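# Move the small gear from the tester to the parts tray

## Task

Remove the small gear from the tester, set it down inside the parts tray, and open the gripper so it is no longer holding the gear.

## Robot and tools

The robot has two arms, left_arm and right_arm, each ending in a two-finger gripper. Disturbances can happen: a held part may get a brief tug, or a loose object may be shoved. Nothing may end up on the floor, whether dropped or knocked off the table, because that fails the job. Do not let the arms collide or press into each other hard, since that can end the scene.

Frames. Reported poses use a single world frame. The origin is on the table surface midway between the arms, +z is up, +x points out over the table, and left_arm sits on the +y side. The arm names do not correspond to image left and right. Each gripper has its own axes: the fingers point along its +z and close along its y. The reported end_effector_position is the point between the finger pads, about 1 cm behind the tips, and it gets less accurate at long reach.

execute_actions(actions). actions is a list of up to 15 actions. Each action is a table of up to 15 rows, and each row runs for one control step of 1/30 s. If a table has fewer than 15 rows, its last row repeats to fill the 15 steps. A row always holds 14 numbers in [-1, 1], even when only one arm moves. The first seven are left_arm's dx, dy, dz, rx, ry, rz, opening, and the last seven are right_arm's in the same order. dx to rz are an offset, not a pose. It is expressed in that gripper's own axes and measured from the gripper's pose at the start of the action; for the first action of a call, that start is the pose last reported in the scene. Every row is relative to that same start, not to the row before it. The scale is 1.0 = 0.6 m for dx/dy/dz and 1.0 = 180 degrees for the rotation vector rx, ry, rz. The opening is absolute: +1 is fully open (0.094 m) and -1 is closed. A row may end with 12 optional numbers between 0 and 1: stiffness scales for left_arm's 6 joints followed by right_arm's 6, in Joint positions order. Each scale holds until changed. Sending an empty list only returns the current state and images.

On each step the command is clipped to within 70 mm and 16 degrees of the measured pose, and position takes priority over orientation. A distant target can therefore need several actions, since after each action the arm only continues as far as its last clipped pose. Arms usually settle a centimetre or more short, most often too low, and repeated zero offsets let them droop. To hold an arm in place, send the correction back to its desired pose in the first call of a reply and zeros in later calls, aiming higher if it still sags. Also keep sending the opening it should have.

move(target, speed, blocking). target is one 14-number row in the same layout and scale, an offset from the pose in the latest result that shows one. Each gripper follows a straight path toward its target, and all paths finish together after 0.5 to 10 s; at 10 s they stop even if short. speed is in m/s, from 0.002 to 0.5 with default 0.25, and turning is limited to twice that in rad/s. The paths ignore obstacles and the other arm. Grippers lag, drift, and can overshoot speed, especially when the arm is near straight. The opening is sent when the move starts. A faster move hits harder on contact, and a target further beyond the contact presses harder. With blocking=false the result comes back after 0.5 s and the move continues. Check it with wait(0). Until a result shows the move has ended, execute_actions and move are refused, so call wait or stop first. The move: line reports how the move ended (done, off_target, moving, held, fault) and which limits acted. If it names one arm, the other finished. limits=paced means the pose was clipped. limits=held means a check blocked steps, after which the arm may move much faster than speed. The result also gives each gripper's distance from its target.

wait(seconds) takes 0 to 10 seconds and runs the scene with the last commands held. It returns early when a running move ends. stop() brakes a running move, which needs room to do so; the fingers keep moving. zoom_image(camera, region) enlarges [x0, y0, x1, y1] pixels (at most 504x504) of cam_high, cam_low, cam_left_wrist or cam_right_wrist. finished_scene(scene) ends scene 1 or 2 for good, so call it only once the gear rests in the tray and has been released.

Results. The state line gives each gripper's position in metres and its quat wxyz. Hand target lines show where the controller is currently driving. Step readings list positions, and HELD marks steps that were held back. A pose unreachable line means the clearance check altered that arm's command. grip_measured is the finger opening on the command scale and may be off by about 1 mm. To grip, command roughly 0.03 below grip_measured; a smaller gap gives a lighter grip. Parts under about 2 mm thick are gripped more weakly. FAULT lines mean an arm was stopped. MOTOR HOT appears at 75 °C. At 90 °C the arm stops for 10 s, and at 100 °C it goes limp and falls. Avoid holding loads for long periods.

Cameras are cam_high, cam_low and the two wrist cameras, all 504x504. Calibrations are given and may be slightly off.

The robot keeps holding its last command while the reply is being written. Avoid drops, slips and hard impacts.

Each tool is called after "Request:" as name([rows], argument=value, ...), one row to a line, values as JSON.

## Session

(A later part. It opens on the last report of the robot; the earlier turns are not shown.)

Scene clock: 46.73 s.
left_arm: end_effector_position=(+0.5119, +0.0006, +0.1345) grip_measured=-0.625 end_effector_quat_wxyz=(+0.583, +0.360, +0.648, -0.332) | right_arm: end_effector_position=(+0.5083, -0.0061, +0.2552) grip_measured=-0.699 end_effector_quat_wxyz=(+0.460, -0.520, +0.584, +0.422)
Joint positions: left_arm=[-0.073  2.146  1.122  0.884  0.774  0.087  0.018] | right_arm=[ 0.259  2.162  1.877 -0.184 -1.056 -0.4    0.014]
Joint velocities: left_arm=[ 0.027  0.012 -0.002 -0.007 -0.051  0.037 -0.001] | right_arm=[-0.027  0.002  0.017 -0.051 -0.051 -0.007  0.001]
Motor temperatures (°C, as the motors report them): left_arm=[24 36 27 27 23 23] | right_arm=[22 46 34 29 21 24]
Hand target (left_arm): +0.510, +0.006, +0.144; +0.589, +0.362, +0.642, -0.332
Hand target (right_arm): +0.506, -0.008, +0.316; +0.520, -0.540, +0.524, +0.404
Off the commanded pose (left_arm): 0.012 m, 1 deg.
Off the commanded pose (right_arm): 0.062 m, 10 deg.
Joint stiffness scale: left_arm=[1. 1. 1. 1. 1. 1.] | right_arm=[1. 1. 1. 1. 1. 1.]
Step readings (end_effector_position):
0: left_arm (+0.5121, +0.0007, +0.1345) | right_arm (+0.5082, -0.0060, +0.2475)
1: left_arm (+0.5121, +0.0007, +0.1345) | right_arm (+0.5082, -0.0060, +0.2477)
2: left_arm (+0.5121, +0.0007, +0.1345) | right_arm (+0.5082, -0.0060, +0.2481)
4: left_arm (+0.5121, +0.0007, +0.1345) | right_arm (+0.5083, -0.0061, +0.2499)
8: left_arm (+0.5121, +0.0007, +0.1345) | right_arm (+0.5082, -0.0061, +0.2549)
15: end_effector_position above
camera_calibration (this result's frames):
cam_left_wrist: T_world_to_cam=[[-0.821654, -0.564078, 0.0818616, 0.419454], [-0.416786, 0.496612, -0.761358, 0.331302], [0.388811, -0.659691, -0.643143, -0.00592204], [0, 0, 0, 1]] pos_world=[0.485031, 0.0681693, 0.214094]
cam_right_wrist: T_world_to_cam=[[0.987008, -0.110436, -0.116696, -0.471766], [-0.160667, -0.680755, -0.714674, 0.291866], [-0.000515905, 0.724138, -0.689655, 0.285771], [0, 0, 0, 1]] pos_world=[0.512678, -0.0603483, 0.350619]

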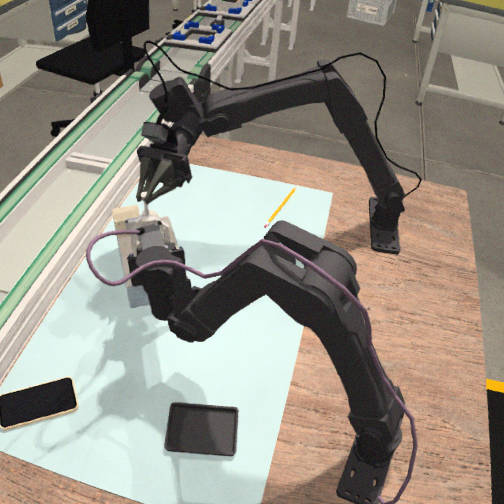

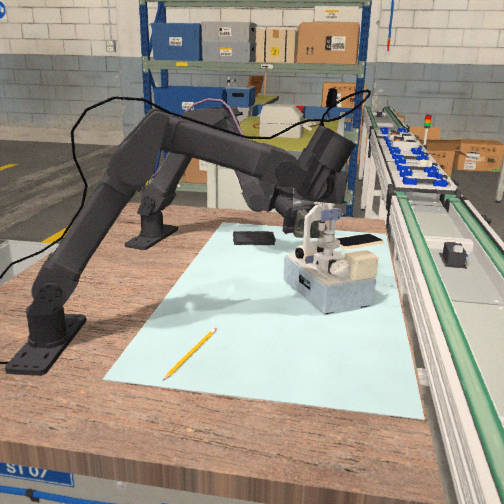

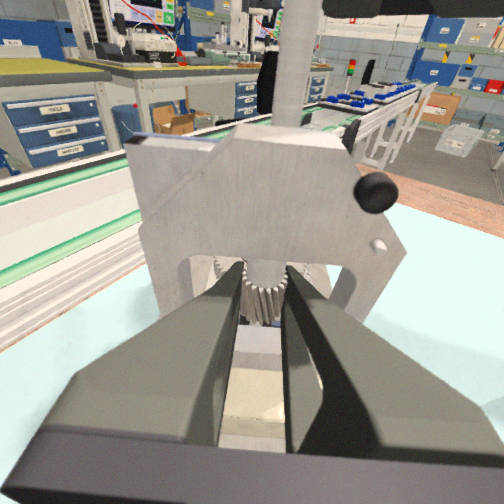

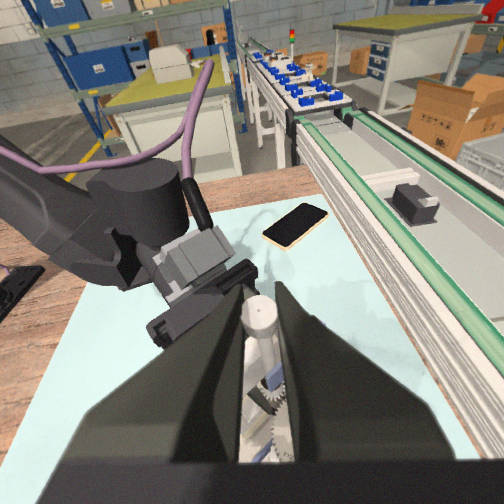

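Request:
execute_actions([
  [[-0.0162,0.0028,-0.013,0.0008,-0.0046,0.0037,-0.665,-0.1005,-0.0043,-0.0196,0.0045,-0.0279,-0.0477,-0.745],[-0.0163,0.0028,-0.0159,0.0008,-0.0046,0.0037,-0.665,-0.0984,-0.0042,-0.0192,0.0044,-0.0274,-0.0468,-0.745],[-0.016,0.0027,-0.0199,0.0008,-0.0046,0.0037,-0.665,-0.0964,-0.0041,-0.0188,0.0043,-0.0268,-0.0458,-0.745],[-0.0158,0.0027,-0.0243,0.0008,-0.0046,0.0037,-0.665,-0.0943,-0.004,-0.0184,0.0042,-0.0262,-0.0448,-0.745],[-0.0155,0.0026,-0.0292,0.0008,-0.0046,0.0037,-0.665,-0.0923,-0.004,-0.018,0.0041,-0.0257,-0.0438,-0.745],[-0.0153,0.0025,-0.0341,0.0008,-0.0046,0.0037,-0.665,-0.0902,-0.0039,-0.0176,0.004,-0.0251,-0.0429,-0.745],[-0.0151,0.0025,-0.039,0.0008,-0.0046,0.0037,-0.665,-0.0882,-0.0038,-0.0172,0.004,-0.0245,-0.0419,-0.745],[-0.0149,0.0024,-0.044,0.0008,-0.0046,0.0037,-0.665,-0.0861,-0.0037,-0.0168,0.0039,-0.0239,-0.0409,-0.745],[-0.0147,0.0023,-0.0484,0.0008,-0.0046,0.0037,-0.665,-0.0841,-0.0036,-0.0164,0.0038,-0.0234,-0.0399,-0.745],[-0.0145,0.0023,-0.0523,0.0008,-0.0046,0.0037,-0.665,-0.082,-0.0035,-0.016,0.0037,-0.0228,-0.039,-0.745],[-0.0143,0.0022,-0.0558,0.0008,-0.0046,0.0037,-0.665,-0.08,-0.0034,-0.0156,0.0036,-0.0222,-0.038,-0.745],[-0.0142,0.0022,-0.0582,0.0008,-0.0046,0.0037,-0.665,-0.0779,-0.0033,-0.0152,0.0035,-0.0217,-0.037,-0.745],[-0.0141,0.0022,-0.0602,0.0008,-0.0046,0.0037,-0.665,-0.0759,-0.0033,-0.0148,0.0034,-0.0211,-0.036,-0.745],[-0.0141,0.0022,-0.0602,0.0008,-0.0046,0.0037,-0.665,-0.0738,-0.0032,-0.0144,0.0033,-0.0205,-0.0351,-0.745],[-0.0141,0.0022,-0.0602,0.0008,-0.0046,0.0037,-0.665,-0.0718,-0.0031,-0.014,0.0032,-0.02,-0.0341,-0.745]],
])

Scene clock: 48.63 s.
left_arm: end_effector_position=(+0.4995, +0.0296, +0.1356) grip_measured=-0.625 end_effector_quat_wxyz=(+0.579, +0.351, +0.656, -0.332) | right_arm: end_effector_position=(+0.5085, -0.0061, +0.2521) grip_measured=-0.699 end_effector_quat_wxyz=(+0.455, -0.522, +0.586, +0.421)
Joint positions: left_arm=[-0.014  2.081  1.03   0.891  0.82   0.088  0.018] | right_arm=[ 0.259  2.169  1.888 -0.209 -1.055 -0.416  0.014]
Joint velocities: left_arm=[ 0.066 -0.042 -0.056 -0.007  0.066  0.022 -0.001] | right_arm=[-0.017  0.012 -0.002  0.022 -0.051 -0.051  0.001]
Motor temperatures (°C, as the motors report them): left_arm=[24 36 27 28 23 23] | right_arm=[22 46 34 30 21 24]
Hand target (left_arm): +0.495, +0.031, +0.147; +0.589, +0.362, +0.641, -0.332
Hand target (right_arm): +0.508, -0.007, +0.298; +0.501, -0.536, +0.543, +0.409
Off the commanded pose (left_arm): 0.012 m, 2 deg.
Off the commanded pose (right_arm): 0.047 m, 8 deg.
Joint stiffness scale: left_arm=[1. 1. 1. 1. 1. 1.] | right_arm=[1. 1. 1. 1. 1. 1.]
Step readings (end_effector_position):
0: left_arm (+0.5124, +0.0022, +0.1346) | right_arm (+0.5083, -0.0061, +0.2551)
1: left_arm (+0.5124, +0.0022, +0.1346) | right_arm (+0.5083, -0.0061, +0.2553)
2: left_arm (+0.5123, +0.0023, +0.1349) | right_arm (+0.5084, -0.0061, +0.2552)
4: left_arm (+0.5105, +0.0037, +0.1352) | right_arm (+0.5084, -0.0061, +0.2550)
8: left_arm (+0.5052, +0.0125, +0.1353) | right_arm (+0.5084, -0.0061, +0.2544)
15: end_effector_position above
camera_calibration (this result's frames):
cam_left_wrist: T_world_to_cam=[[-0.811609, -0.575751, 0.0990038, 0.418608], [-0.439002, 0.489254, -0.753596, 0.322759], [0.385446, -0.655088, -0.649839, 0.0211999], [0, 0, 0, 1]] pos_world=[0.473267, 0.0969906, 0.215563]
cam_right_wrist: T_world_to_cam=[[0.9867, -0.109094, -0.120508, -0.471228], [-0.162451, -0.688125, -0.707173, 0.288609], [-0.00577627, 0.717344, -0.696695, 0.288026], [0, 0, 0, 1]] pos_world=[0.513509, -0.0594229, 0.347976]

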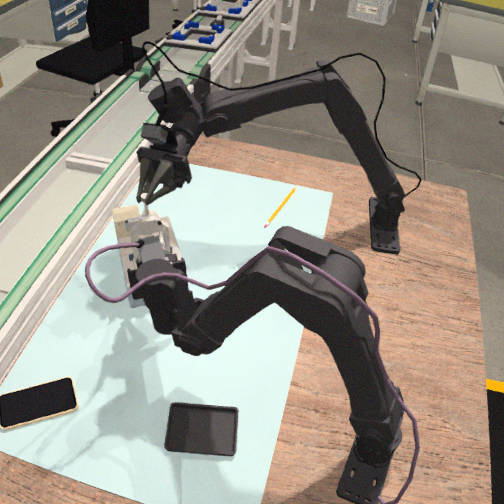

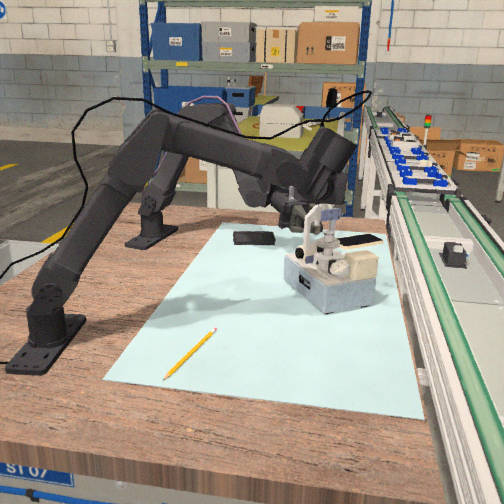

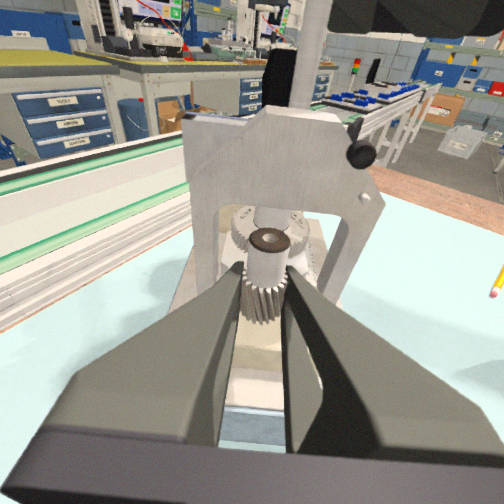

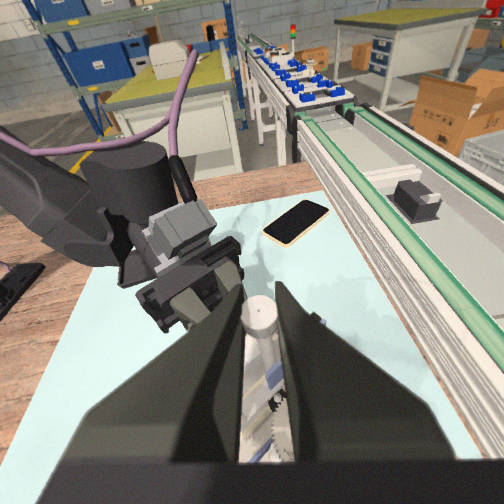

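Request:
execute_actions([
  [[-0.0182,-0.0052,-0.0088,0.005,-0.0067,0.01,-0.665,-0.0728,-0.0021,-0.0152,0.004,-0.0212,-0.0341,-0.745],[-0.0179,-0.0053,-0.0112,0.005,-0.0046,0.01,-0.665,-0.069,-0.0019,-0.0145,0.0039,-0.0204,-0.033,-0.745],[-0.0175,-0.0057,-0.015,0.005,-0.0011,0.01,-0.665,-0.0652,-0.0018,-0.0137,0.0038,-0.0197,-0.0318,-0.745],[-0.0167,-0.006,-0.0204,0.005,0.0038,0.01,-0.665,-0.0614,-0.0016,-0.013,0.0036,-0.019,-0.0307,-0.745],[-0.0157,-0.0065,-0.0273,0.004,0.0101,0.01,-0.665,-0.0576,-0.0014,-0.0122,0.0035,-0.0182,-0.0295,-0.745],[-0.0142,-0.007,-0.036,0.004,0.0178,0.01,-0.665,-0.0538,-0.0012,-0.0114,0.0033,-0.0175,-0.0284,-0.745],[-0.0125,-0.0077,-0.0459,0.003,0.0269,0.01,-0.665,-0.05,-0.001,-0.0107,0.0032,-0.0168,-0.0272,-0.745],[-0.01,-0.0085,-0.0574,0.003,0.0374,0.01,-0.665,-0.0462,-0.0009,-0.0099,0.003,-0.0161,-0.0261,-0.745],[-0.0069,-0.0095,-0.0705,0.002,0.0494,0.01,-0.665,-0.0424,-0.0007,-0.0092,0.0029,-0.0153,-0.0249,-0.745],[-0.0033,-0.0105,-0.0852,0.002,0.0627,0.01,-0.665,-0.0386,-0.0005,-0.0084,0.0027,-0.0146,-0.0238,-0.745],[0.001,-0.0115,-0.1002,0.001,0.0767,0.01,-0.665,-0.0348,-0.0003,-0.0076,0.0026,-0.0139,-0.0226,-0.745],[0.0058,-0.0125,-0.1155,0.001,0.0907,0.01,-0.665,-0.031,-0.0001,-0.0069,0.0024,-0.0131,-0.0215,-0.745],[0.011,-0.0137,-0.1307,0,0.1047,0.01,-0.665,-0.0272,0,-0.0061,0.0023,-0.0124,-0.0203,-0.745],[0.0163,-0.0147,-0.146,0,0.1187,0.01,-0.665,-0.0234,0.0002,-0.0054,0.0021,-0.0117,-0.0192,-0.745],[0.0222,-0.0157,-0.161,0,0.1327,0.01,-0.665,-0.0195,0.0004,-0.0046,0.002,-0.011,-0.018,-0.745]],
  [[0.0255,-0.0083,-0.072,0,0.0768,0.004,-0.665,-0.0324,0.0005,-0.0077,0.002,-0.01,-0.016,-0.745],[0.0345,-0.0094,-0.0857,0,0.0908,0.004,-0.665,-0.0284,0.0005,-0.0068,0.0018,-0.0092,-0.0146,-0.745],[0.0437,-0.0104,-0.0993,0,0.1048,0.004,-0.665,-0.0243,0.0004,-0.0058,0.0016,-0.0084,-0.0131,-0.745],[0.053,-0.0115,-0.1127,0,0.1188,0.004,-0.665,-0.0203,0.0004,-0.0048,0.0013,-0.0077,-0.0117,-0.745],[0.0625,-0.0125,-0.1262,0,0.1328,0.004,-0.665,-0.0162,0.0003,-0.0039,0.0011,-0.0069,-0.0102,-0.745],[0.072,-0.0136,-0.1393,0,0.1468,0.004,-0.665,-0.0122,0.0002,-0.0029,0.0009,-0.0061,-0.0088,-0.745],[0.0818,-0.0146,-0.1527,0,0.1608,0.004,-0.665,-0.0081,0.0001,-0.0019,0.0007,-0.0053,-0.0073,-0.745],[0.0913,-0.0157,-0.1663,0,0.1749,0.004,-0.665,-0.0041,0,-0.001,0.0004,-0.0046,-0.0059,-0.745],[0.101,-0.0167,-0.1797,0,0.1889,0.004,-0.665,0,0,0,0.0002,-0.0038,-0.0044,-0.745],[0.1107,-0.0178,-0.193,0,0.2029,0.004,-0.665,0.0032,0,0.0008,0,-0.003,-0.003,-0.745],[0.12,-0.0188,-0.2062,0,0.2169,0.004,-0.665,0.0049,0,0.0012,0,-0.003,-0.003,-0.745],[0.1295,-0.0199,-0.2198,0,0.2309,0.004,-0.665,0.0049,0,0.0012,0,-0.003,-0.003,-0.745],[0.1387,-0.0209,-0.2332,0,0.2449,0.004,-0.665,0.0049,0,0.0012,0,-0.003,-0.003,-0.72],[0.1475,-0.022,-0.2468,0,0.2589,0.004,-0.665,0.0049,0,0.0012,0,-0.003,-0.003,-0.68],[0.1565,-0.023,-0.2605,0,0.273,0.004,-0.665,0.0049,0,0.0012,0,-0.003,-0.003,-0.62]],
  [[0.0682,-0.008,-0.0357,0,0.0769,0,-0.665,-0.009,0,-0.002,0,-0.002,-0.002,-0.54],[0.0819,-0.009,-0.0432,0,0.0909,0,-0.665,-0.009,0,-0.002,0,-0.002,-0.002,-0.45],[0.0958,-0.0101,-0.0507,0,0.1049,0,-0.665,-0.009,0,-0.003,0,-0.002,-0.002,-0.36],[0.1095,-0.0111,-0.0583,0,0.1189,0,-0.665,-0.009,0,-0.006,0,-0.002,-0.002,-0.28],[0.1231,-0.0122,-0.066,0,0.1329,0,-0.665,-0.0095,0,-0.012,0,-0.002,-0.002,-0.25],[0.1363,-0.0132,-0.0731,0,0.1462,0,-0.665,-0.01,0,-0.02,0,-0.002,-0.002,-0.25],[0.148,-0.0141,-0.0794,0,0.1582,0,-0.665,-0.0105,0,-0.03,0,-0.002,-0.002,-0.25],[0.1585,-0.0149,-0.0849,0,0.1687,0,-0.665,-0.011,0,-0.041,0,-0.002,-0.002,-0.25],[0.167,-0.0156,-0.0904,0,0.1778,0,-0.665,-0.0115,0,-0.052,0,-0.002,-0.002,-0.25],[0.1742,-0.0162,-0.0952,0,0.1855,0,-0.665,-0.012,0,-0.063,0,-0.002,-0.002,-0.25],[0.18,-0.0167,-0.099,0,0.1918,0,-0.665,-0.012,0,-0.073,0,-0.002,-0.002,-0.25],[0.1847,-0.017,-0.102,0,0.1967,0,-0.665,-0.012,0,-0.081,0,-0.002,-0.002,-0.25],[0.1878,-0.0173,-0.1042,0,0.2002,0,-0.665,-0.012,0,-0.087,0,-0.002,-0.002,-0.25],[0.1897,-0.0174,-0.1055,0,0.2023,0,-0.665,-0.012,0,-0.09,0,-0.002,-0.002,-0.25],[0.1905,-0.0175,-0.106,0,0.203,0,-0.665,-0.012,0,-0.092,0,-0.002,-0.002,-0.25]],
])

Scene clock: 61.90 s.
left_arm: end_effector_position=(+0.3212, +0.2729, +0.0804) grip_measured=-0.625 end_effector_quat_wxyz=(+0.209, +0.407, +0.889, -0.023) | right_arm: end_effector_position=(+0.5122, -0.0438, +0.2479) grip_measured=-0.252 end_effector_quat_wxyz=(+0.459, -0.520, +0.591, +0.411)
Joint positions: left_arm=[ 0.411  1.426  0.904 -0.738  0.293  1.052  0.018] | right_arm=[ 0.186  2.126  1.824 -0.252 -1.096 -0.494  0.035]
Joint velocities: left_arm=[-0.022 -0.002  0.056 -0.374 -0.52   0.139 -0.001] | right_arm=[-0.359 -0.208 -0.007 -0.168 -0.11  -0.227  0.001]
Motor temperatures (°C, as the motors report them): left_arm=[24 37 27 29 23 23] | right_arm=[22 48 35 30 21 24]
Hand target (left_arm): +0.310, +0.285, +0.078; +0.168, +0.412, +0.896, -0.010
Hand target (right_arm): +0.504, -0.055, +0.253; +0.454, -0.523, +0.588, +0.418
Off the commanded pose (left_arm): 0.018 m, 6 deg.
Off the commanded pose (right_arm): 0.016 m, 1 deg.
Joint stiffness scale: left_arm=[1. 1. 1. 1. 1. 1.] | right_arm=[1. 1. 1. 1. 1. 1.]
Step readings (end_effector_position; steps 1 to 15: 1st action; 16 to 30: 2nd action; 31 to 45: 3rd action):
0: left_arm (+0.4980, +0.0296, +0.1363) | right_arm (+0.5085, -0.0061, +0.2516)
1: left_arm (+0.4980, +0.0296, +0.1363) | right_arm (+0.5084, -0.0059, +0.2514)
2: left_arm (+0.4979, +0.0296, +0.1367) | right_arm (+0.5084, -0.0060, +0.2512)
4: left_arm (+0.4966, +0.0299, +0.1379) | right_arm (+0.5084, -0.0059, +0.2508)
8: left_arm (+0.4878, +0.0387, +0.1439) | right_arm (+0.5084, -0.0058, +0.2498)
15: left_arm (+0.4643, +0.0858, +0.1616) | right_arm (+0.5084, -0.0057, +0.2406)
16: left_arm (+0.4603, +0.0942, +0.1638) | right_arm (+0.5085, -0.0056, +0.2394)
17: left_arm (+0.4549, +0.1028, +0.1653) | right_arm (+0.5085, -0.0056, +0.2386)
19: left_arm (+0.4445, +0.1197, +0.1707) | right_arm (+0.5086, -0.0055, +0.2379)
23: left_arm (+0.4279, +0.1493, +0.1725) | right_arm (+0.5084, -0.0056, +0.2346)
30: left_arm (+0.3903, +0.1988, +0.1325) | right_arm (+0.5084, -0.0053, +0.2319)
31: left_arm (+0.3852, +0.2061, +0.1273) | right_arm (+0.5084, -0.0053, +0.2320)
32: left_arm (+0.3803, +0.2129, +0.1221) | right_arm (+0.5084, -0.0053, +0.2320)
34: left_arm (+0.3697, +0.2244, +0.1124) | right_arm (+0.5084, -0.0053, +0.2320)
38: left_arm (+0.3482, +0.2459, +0.0944) | right_arm (+0.5083, -0.0077, +0.2334)
45: end_effector_position above
camera_calibration (this result's frames):
cam_left_wrist: T_world_to_cam=[[-0.670053, -0.728375, -0.143173, 0.435092], [-0.741332, 0.646692, 0.179489, 0.0630338], [-0.0381469, 0.226406, -0.973286, 0.134955], [0, 0, 0, 1]] pos_world=[0.343412, 0.245592, 0.182329]
cam_right_wrist: T_world_to_cam=[[0.985443, -0.129608, -0.11002, -0.482381], [-0.169352, -0.69158, -0.702166, 0.262431], [0.0149185, 0.710576, -0.703462, 0.302915], [0, 0, 0, 1]] pos_world=[0.515283, -0.0962727, 0.344288]

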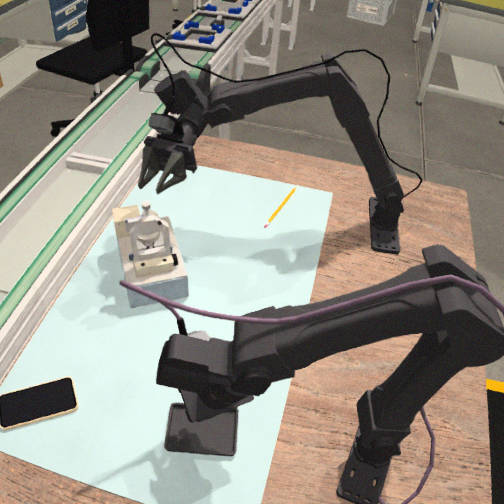

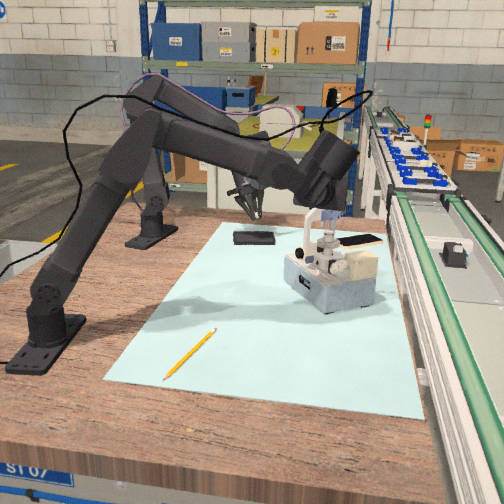

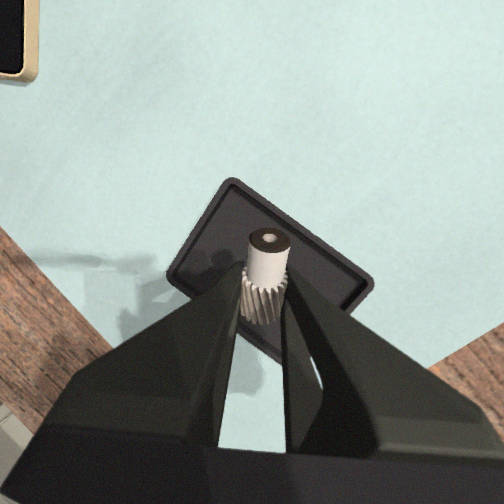

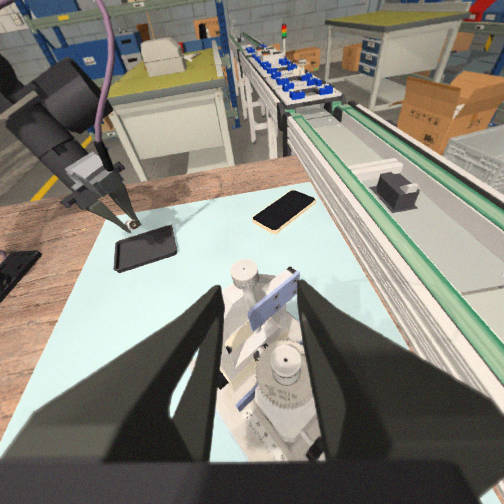

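Request:
execute_actions(actions=[])

Scene clock: 62.47 s.
left_arm: end_effector_position=(+0.3083, +0.2816, +0.0748) grip_measured=-0.625 end_effector_quat_wxyz=(+0.171, +0.413, +0.894, -0.009) | right_arm: end_effector_position=(+0.5127, -0.0571, +0.2543) grip_measured=-0.252 end_effector_quat_wxyz=(+0.464, -0.521, +0.588, +0.409)
Joint positions: left_arm=[ 0.411  1.426  0.907 -0.79   0.225  1.074  0.018] | right_arm=[ 0.159  2.109  1.824 -0.283 -1.118 -0.524  0.035]
Joint velocities: left_arm=[ 0.007 -0.007 -0.002 -0.022 -0.081  0.007 -0.001] | right_arm=[-0.017 -0.007  0.002 -0.051 -0.022  0.051 -0.   ]
Motor temperatures (°C, as the motors report them): left_arm=[24 37 27 28 23 23] | right_arm=[22 48 35 30 21 24]
Hand target (left_arm): +0.310, +0.285, +0.078; +0.168, +0.412, +0.896, -0.010
Hand target (right_arm): +0.504, -0.055, +0.253; +0.454, -0.523, +0.588, +0.418
Off the commanded pose (left_arm): 0.004 m, 1 deg.
Off the commanded pose (right_arm): 0.009 m, 2 deg.
Joint stiffness scale: left_arm=[1. 1. 1. 1. 1. 1.] | right_arm=[1. 1. 1. 1. 1. 1.]
camera_calibration (this result's frames):
cam_left_wrist: T_world_to_cam=[[-0.679716, -0.718965, -0.145175, 0.432512], [-0.727302, 0.635035, 0.26031, 0.0417149], [-0.0949622, 0.282523, -0.954549, 0.127347], [0, 0, 0, 1]] pos_world=[0.336418, 0.248492, 0.17349]
cam_right_wrist: T_world_to_cam=[[0.98648, -0.13075, -0.0987967, -0.487331], [-0.162058, -0.688677, -0.706725, 0.255371], [0.0243656, 0.713181, -0.700556, 0.311471], [0, 0, 0, 1]] pos_world=[0.514538, -0.109986, 0.350533]

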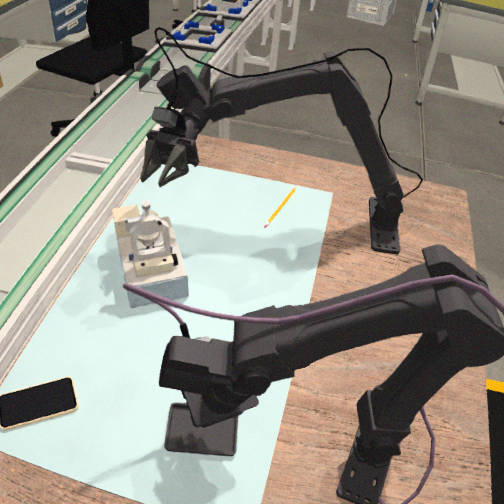

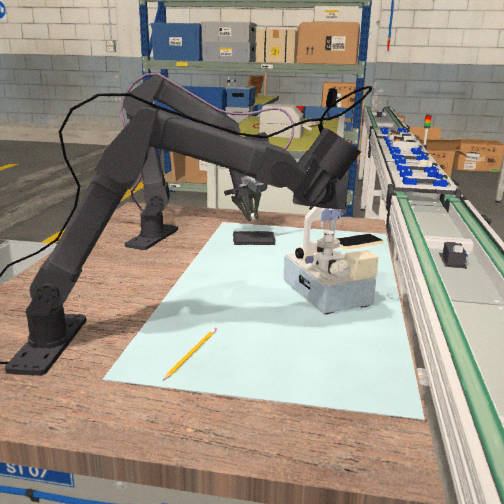

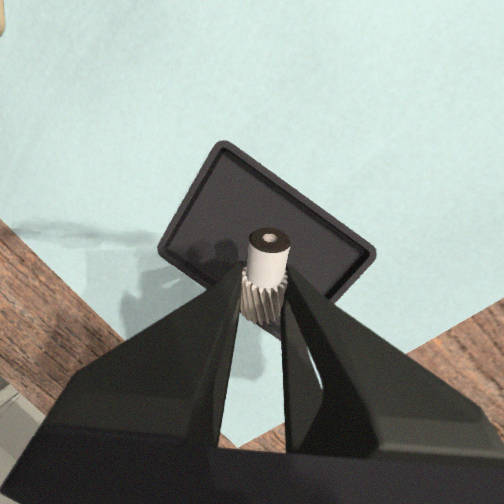

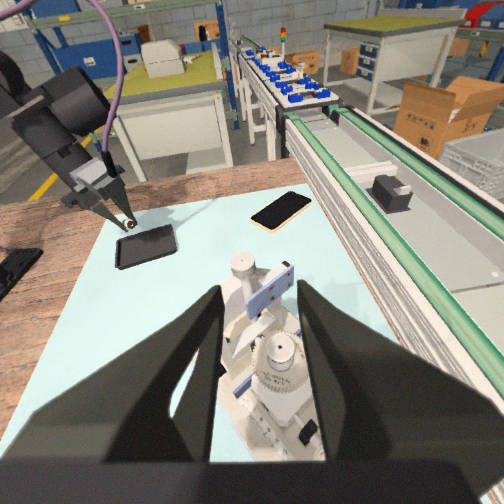

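Request:
move(target=[0.0408, 0.0023, 0.0800, 0.0398, 0.1188, -0.0056, -0.665, -0.004, 0, 0, 0, 0, 0, -0.25], speed=0.22)

Scene clock: 66.77 s.
left_arm: end_effector_position=(+0.3071, +0.2950, +0.0183) grip_measured=-0.625 end_effector_quat_wxyz=(-0.021, +0.407, +0.913, +0.010) | right_arm: end_effector_position=(+0.5132, -0.0573, +0.2539) grip_measured=-0.252 end_effector_quat_wxyz=(+0.464, -0.521, +0.589, +0.407)
Joint positions: left_arm=[ 0.295  1.762  1.065 -0.898 -0.039  0.962  0.018] | right_arm=[ 0.159  2.109  1.824 -0.284 -1.114 -0.525  0.035]
Joint velocities: left_arm=[-0.027 -0.037  0.002 -0.007 -0.007 -0.051 -0.   ] | right_arm=[-0.002 -0.002  0.012 -0.007  0.051  0.051  0.   ]
Motor temperatures (°C, as the motors report them): left_arm=[24 35 27 27 23 23] | right_arm=[22 47 34 30 21 24]
Hand target (left_arm): +0.309, +0.294, +0.022; -0.025, +0.408, +0.913, +0.012
Hand target (right_arm): +0.513, -0.057, +0.257; +0.464, -0.521, +0.588, +0.409
Off the commanded pose (left_arm): 0.005 m, 0 deg.
Off the commanded pose (right_arm): 0.003 m, 0 deg.
Joint stiffness scale: left_arm=[1. 1. 1. 1. 1. 1.] | right_arm=[1. 1. 1. 1. 1. 1.]
move: done
camera_calibration (this result's frames):
cam_left_wrist: T_world_to_cam=[[-0.692265, -0.719704, -0.0528648, 0.435445], [-0.598684, 0.531867, 0.598912, 0.0318472], [-0.402922, 0.446255, -0.799068, 0.112894], [0, 0, 0, 1]] pos_world=[0.365998, 0.246074, 0.0941561]
cam_right_wrist: T_world_to_cam=[[0.986083, -0.134053, -0.0983333, -0.488007], [-0.164092, -0.689739, -0.705219, 0.255639], [0.0267122, 0.71154, -0.702138, 0.310385], [0, 0, 0, 1]] pos_world=[0.514873, -0.109946, 0.350227]

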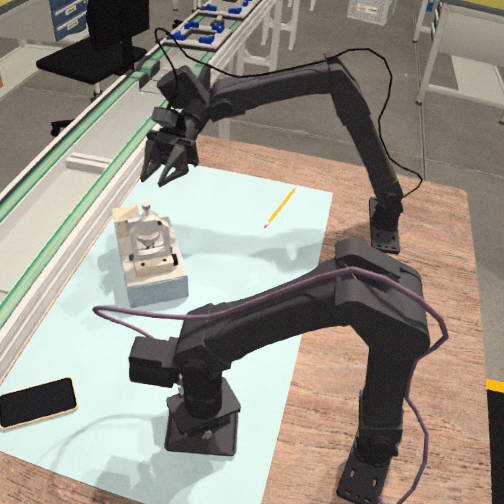

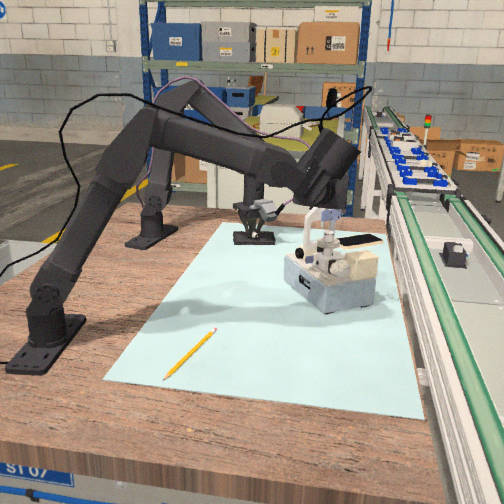

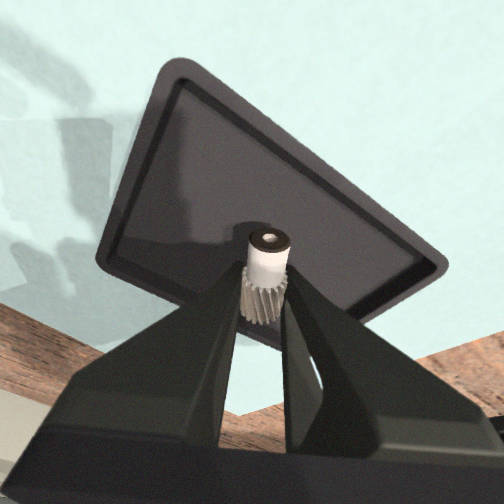

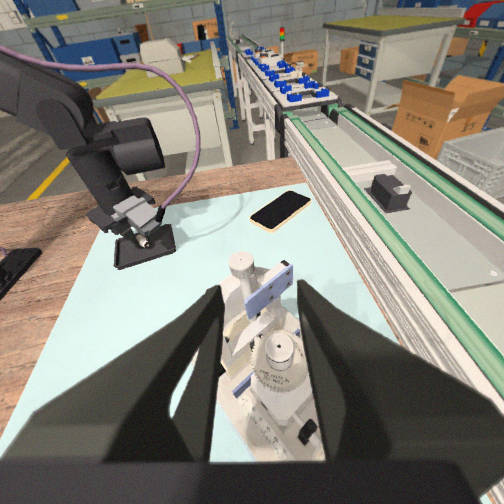

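Request:
zoom_image(camera="cam_low", region=[220, 200, 290, 260])

Request:
zoom_image(camera="cam_right_wrist", region=[100, 200, 190, 280])

Request:
zoom_image(camera="cam_high", region=[150, 380, 260, 470])

Region (220, 200, 290, 260) of cam_low's 504x504 image, scaled by 7.200, with more detail than that image has; it fills the top 432 rows of this view, and the rest is white.

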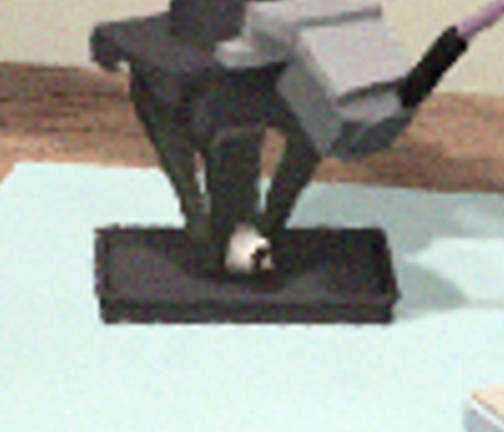

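Region (100, 200, 190, 280) of cam_right_wrist's 504x504 image, scaled by 5.600, with more detail than that image has.

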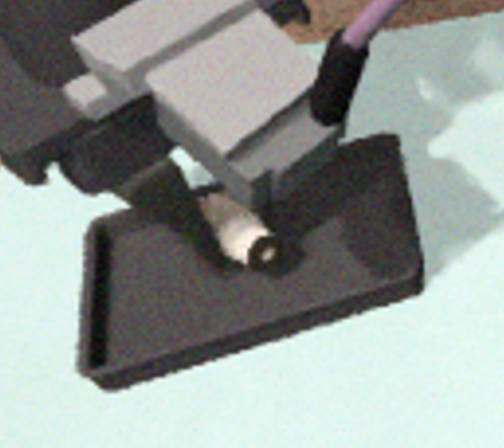

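Region (150, 380, 260, 470) of cam_high's 504x504 image, scaled by 4.582, with more detail than that image has; it fills the top 412 rows of this view, and the rest is white.

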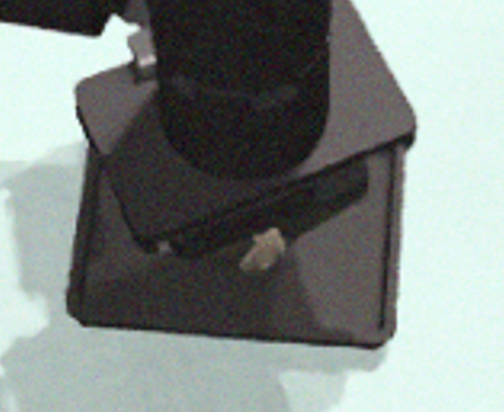

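Request:
execute_actions([
  [[-0.003,0.0013,-0.0056,0,0,0,-0.665,-0.005,0,0,0,0,0,-0.25],[-0.003,0.0013,-0.0050,0,0,0,-0.665,-0.005,0,0,0,0,0,-0.25],[-0.003,0.0013,-0.0043,0,0,0,-0.665,-0.005,0,0,0,0,0,-0.25],[-0.003,0.0013,-0.0036,0,0,0,-0.665,-0.005,0,0,0,0,0,-0.25],[-0.003,0.0013,-0.0029,0,0,0,-0.665,-0.005,0,0,0,0,0,-0.25],[-0.003,0.0013,-0.0022,0,0,0,-0.665,-0.005,0,0,0,0,0,-0.25],[-0.003,0.0013,-0.0016,0,0,0,-0.665,-0.005,0,0,0,0,0,-0.25],[-0.003,0.0013,-0.0010,0,0,0,-0.665,-0.005,0,0,0,0,0,-0.25],[-0.003,0.0013,-0.0010,0,0,0,-0.665,-0.005,0,0,0,0,0,-0.25],[-0.003,0.0013,-0.0010,0,0,0,-0.665,-0.005,0,0,0,0,0,-0.25],[-0.003,0.0013,-0.0010,0,0,0,-0.645,-0.005,0,0,0,0,0,-0.25],[-0.003,0.0013,-0.0010,0,0,0,-0.625,-0.005,0,0,0,0,0,-0.25],[-0.003,0.0013,-0.0010,0,0,0,-0.60,-0.005,0,0,0,0,0,-0.25],[-0.003,0.0013,-0.0010,0,0,0,-0.57,-0.005,0,0,0,0,0,-0.25],[-0.003,0.0013,-0.0010,0,0,0,-0.54,-0.005,0,0,0,0,0,-0.25]],
  [[-0.003,0.0013,-0.005,0,0,0,-0.50,-0.005,0,0,0,0,0,-0.25],[-0.003,0.0013,-0.005,0,0,0,-0.45,-0.005,0,0,0,0,0,-0.25],[-0.003,0.0013,-0.005,0,0,0,-0.40,-0.005,0,0,0,0,0,-0.25],[-0.003,0.0013,-0.006,0,0,0,-0.35,-0.005,0,0,0,0,0,-0.25],[-0.003,0.0013,-0.008,0,0,0,-0.33,-0.005,0,0,0,0,0,-0.25],[-0.003,0.0013,-0.012,0,0,0,-0.33,-0.005,0,0,0,0,0,-0.25],[-0.003,0.0013,-0.018,0,0,0,-0.33,-0.005,0,0,0,0,0,-0.25],[-0.003,0.0013,-0.026,0,0,0,-0.33,-0.005,0,0,0,0,0,-0.25],[-0.003,0.0013,-0.035,0,0,0,-0.33,-0.005,0,0,0,0,0,-0.25],[-0.003,0.0013,-0.045,0,0,0,-0.33,-0.005,0,0,0,0,0,-0.25],[-0.003,0.0013,-0.055,0,0,0,-0.33,-0.005,0,0,0,0,0,-0.25],[-0.003,0.0013,-0.064,0,0,0,-0.33,-0.005,0,0,0,0,0,-0.25],[-0.003,0.0013,-0.072,0,0,0,-0.33,-0.005,0,0,0,0,0,-0.25],[-0.003,0.0013,-0.077,0,0,0,-0.33,-0.005,0,0,0,0,0,-0.25],[-0.003,0.0013,-0.080,0,0,0,-0.33,-0.005,0,0,0,0,0,-0.25]],
])

Scene clock: 70.20 s.
left_arm: end_effector_position=(+0.3144, +0.2962, +0.0481) grip_measured=-0.333 end_effector_quat_wxyz=(-0.015, +0.406, +0.914, +0.015) | right_arm: end_effector_position=(+0.5144, -0.0576, +0.2532) grip_measured=-0.252 end_effector_quat_wxyz=(+0.465, -0.520, +0.592, +0.404)
Joint positions: left_arm=[ 0.295  1.731  1.157 -1.006 -0.041  0.958  0.031] | right_arm=[ 0.159  2.109  1.824 -0.284 -1.106 -0.525  0.035]
Joint velocities: left_arm=[ 0.007 -0.222  0.413 -0.388  0.007  0.007 -0.   ] | right_arm=[-0.002 -0.007  0.017 -0.022 -0.007 -0.037  0.   ]
Motor temperatures (°C, as the motors report them): left_arm=[24 34 28 27 23 23] | right_arm=[22 46 34 29 21 24]
Hand target (left_arm): +0.309, +0.292, +0.065; -0.021, +0.407, +0.913, +0.011
Hand target (right_arm): +0.514, -0.057, +0.256; +0.465, -0.521, +0.590, +0.406
Off the commanded pose (left_arm): 0.019 m, 1 deg.
Off the commanded pose (right_arm): 0.003 m, 0 deg.
Joint stiffness scale: left_arm=[1. 1. 1. 1. 1. 1.] | right_arm=[1. 1. 1. 1. 1. 1.]
Step readings (end_effector_position; steps 1 to 15: 1st action; 16 to 30: 2nd action):
0: left_arm (+0.3066, +0.2952, +0.0183) | right_arm (+0.5132, -0.0573, +0.2539)
1: left_arm (+0.3066, +0.2952, +0.0183) | right_arm (+0.5133, -0.0573, +0.2538)
2: left_arm (+0.3066, +0.2952, +0.0183) | right_arm (+0.5134, -0.0573, +0.2537)
4: left_arm (+0.3066, +0.2952, +0.0183) | right_arm (+0.5135, -0.0574, +0.2537)
8: left_arm (+0.3066, +0.2952, +0.0183) | right_arm (+0.5137, -0.0574, +0.2536)
15: left_arm (+0.3066, +0.2952, +0.0183) | right_arm (+0.5138, -0.0575, +0.2535)
16: left_arm (+0.3066, +0.2952, +0.0183) | right_arm (+0.5139, -0.0575, +0.2535)
17: left_arm (+0.3066, +0.2952, +0.0183) | right_arm (+0.5140, -0.0575, +0.2534)
19: left_arm (+0.3066, +0.2952, +0.0183) | right_arm (+0.5142, -0.0575, +0.2533)
23: left_arm (+0.3056, +0.2951, +0.0196) | right_arm (+0.5143, -0.0576, +0.2532)
30: end_effector_position above
camera_calibration (this result's frames):
cam_left_wrist: T_world_to_cam=[[-0.688715, -0.722121, -0.0649074, 0.443093], [-0.609005, 0.527598, 0.592244, 0.0225329], [-0.393427, 0.447416, -0.80314, 0.136032], [0, 0, 0, 1]] pos_world=[0.372406, 0.247216, 0.124667]
cam_right_wrist: T_world_to_cam=[[0.985265, -0.141114, -0.0966439, -0.489722], [-0.167957, -0.691546, -0.702534, 0.256329], [0.0323034, 0.708414, -0.705057, 0.307787], [0, 0, 0, 1]] pos_world=[0.515616, -0.109883, 0.349759]

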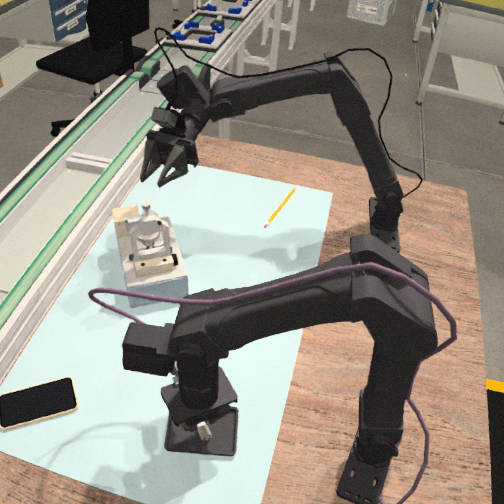

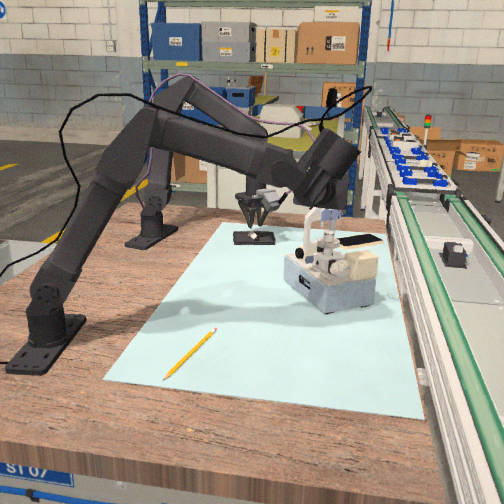

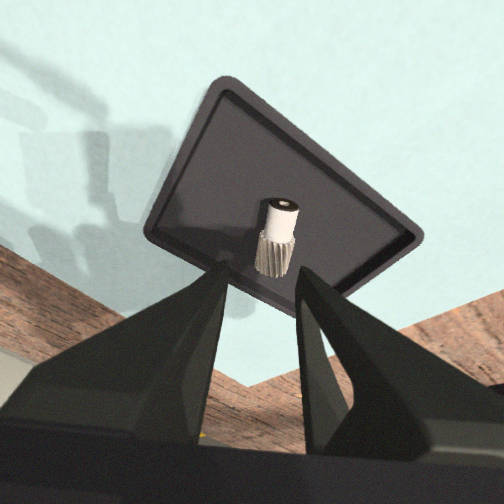

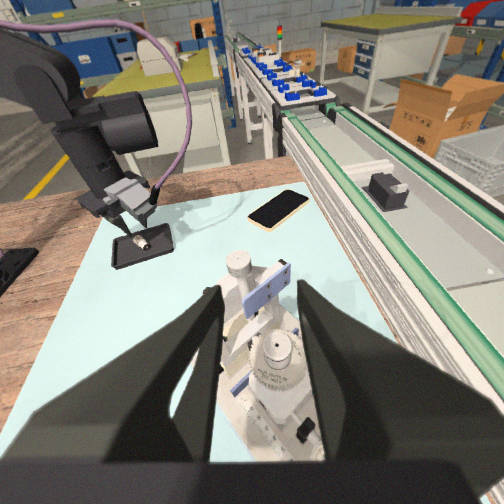

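The pinion is lying in the tray and the gripper is released and clear. One last check that it has settled.

Request:
execute_actions(actions=[])

Scene clock: 70.27 s.
left_arm: end_effector_position=(+0.3170, +0.2965, +0.0563) grip_measured=-0.333 end_effector_quat_wxyz=(-0.009, +0.405, +0.914, +0.018) | right_arm: end_effector_position=(+0.5144, -0.0576, +0.2532) grip_measured=-0.252 end_effector_quat_wxyz=(+0.465, -0.520, +0.592, +0.404)
Joint positions: left_arm=[ 0.295  1.718  1.175 -1.024 -0.041  0.958  0.031] | right_arm=[ 0.159  2.109  1.824 -0.284 -1.106 -0.525  0.035]
Joint velocities: left_arm=[ 0.002 -0.173  0.178 -0.168 -0.022  0.007  0.   ] | right_arm=[-0.002  0.007  0.002 -0.022 -0.022 -0.051 -0.001]
Motor temperatures (°C, as the motors report them): left_arm=[24 34 28 27 23 23] | right_arm=[22 46 34 29 21 24]
Hand target (left_arm): +0.309, +0.292, +0.065; -0.021, +0.407, +0.913, +0.011
Hand target (right_arm): +0.514, -0.057, +0.256; +0.465, -0.521, +0.590, +0.406
Off the commanded pose (left_arm): 0.013 m, 2 deg.
Off the commanded pose (right_arm): 0.003 m, 0 deg.
Joint stiffness scale: left_arm=[1. 1. 1. 1. 1. 1.] | right_arm=[1. 1. 1. 1. 1. 1.]
camera_calibration (this result's frames):
cam_left_wrist: T_world_to_cam=[[-0.687148, -0.72252, -0.0761148, 0.445924], [-0.617888, 0.52608, 0.584341, 0.0228166], [-0.382155, 0.448559, -0.807931, 0.139866], [0, 0, 0, 1]] pos_world=[0.373964, 0.247448, 0.133611]
cam_right_wrist: T_world_to_cam=[[0.985265, -0.141114, -0.0966439, -0.489722], [-0.167957, -0.691546, -0.702534, 0.256329], [0.0323034, 0.708414, -0.705057, 0.307787], [0, 0, 0, 1]] pos_world=[0.515616, -0.109883, 0.349759]

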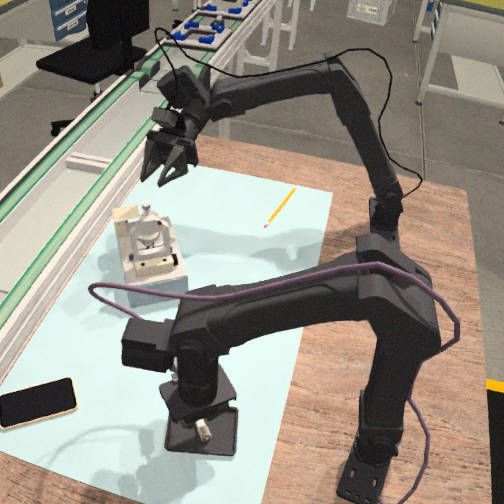

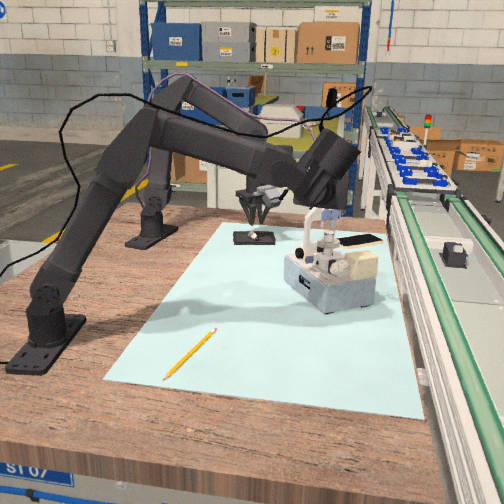

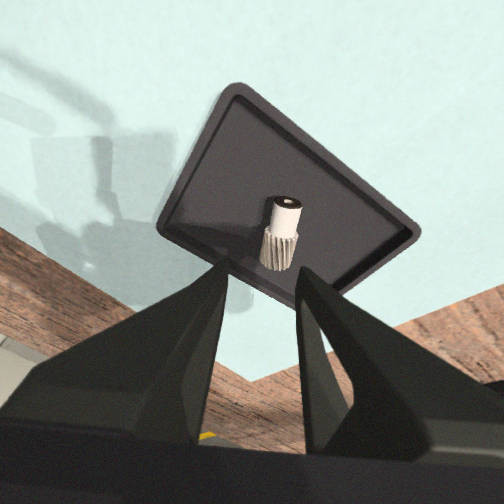

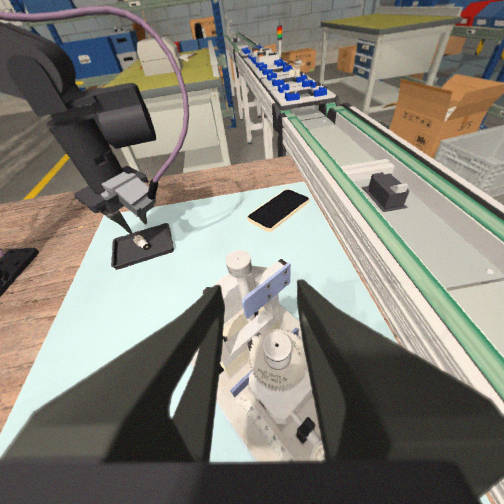

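Request:
finished_scene(scene=2)

The scene is finished: the task was done.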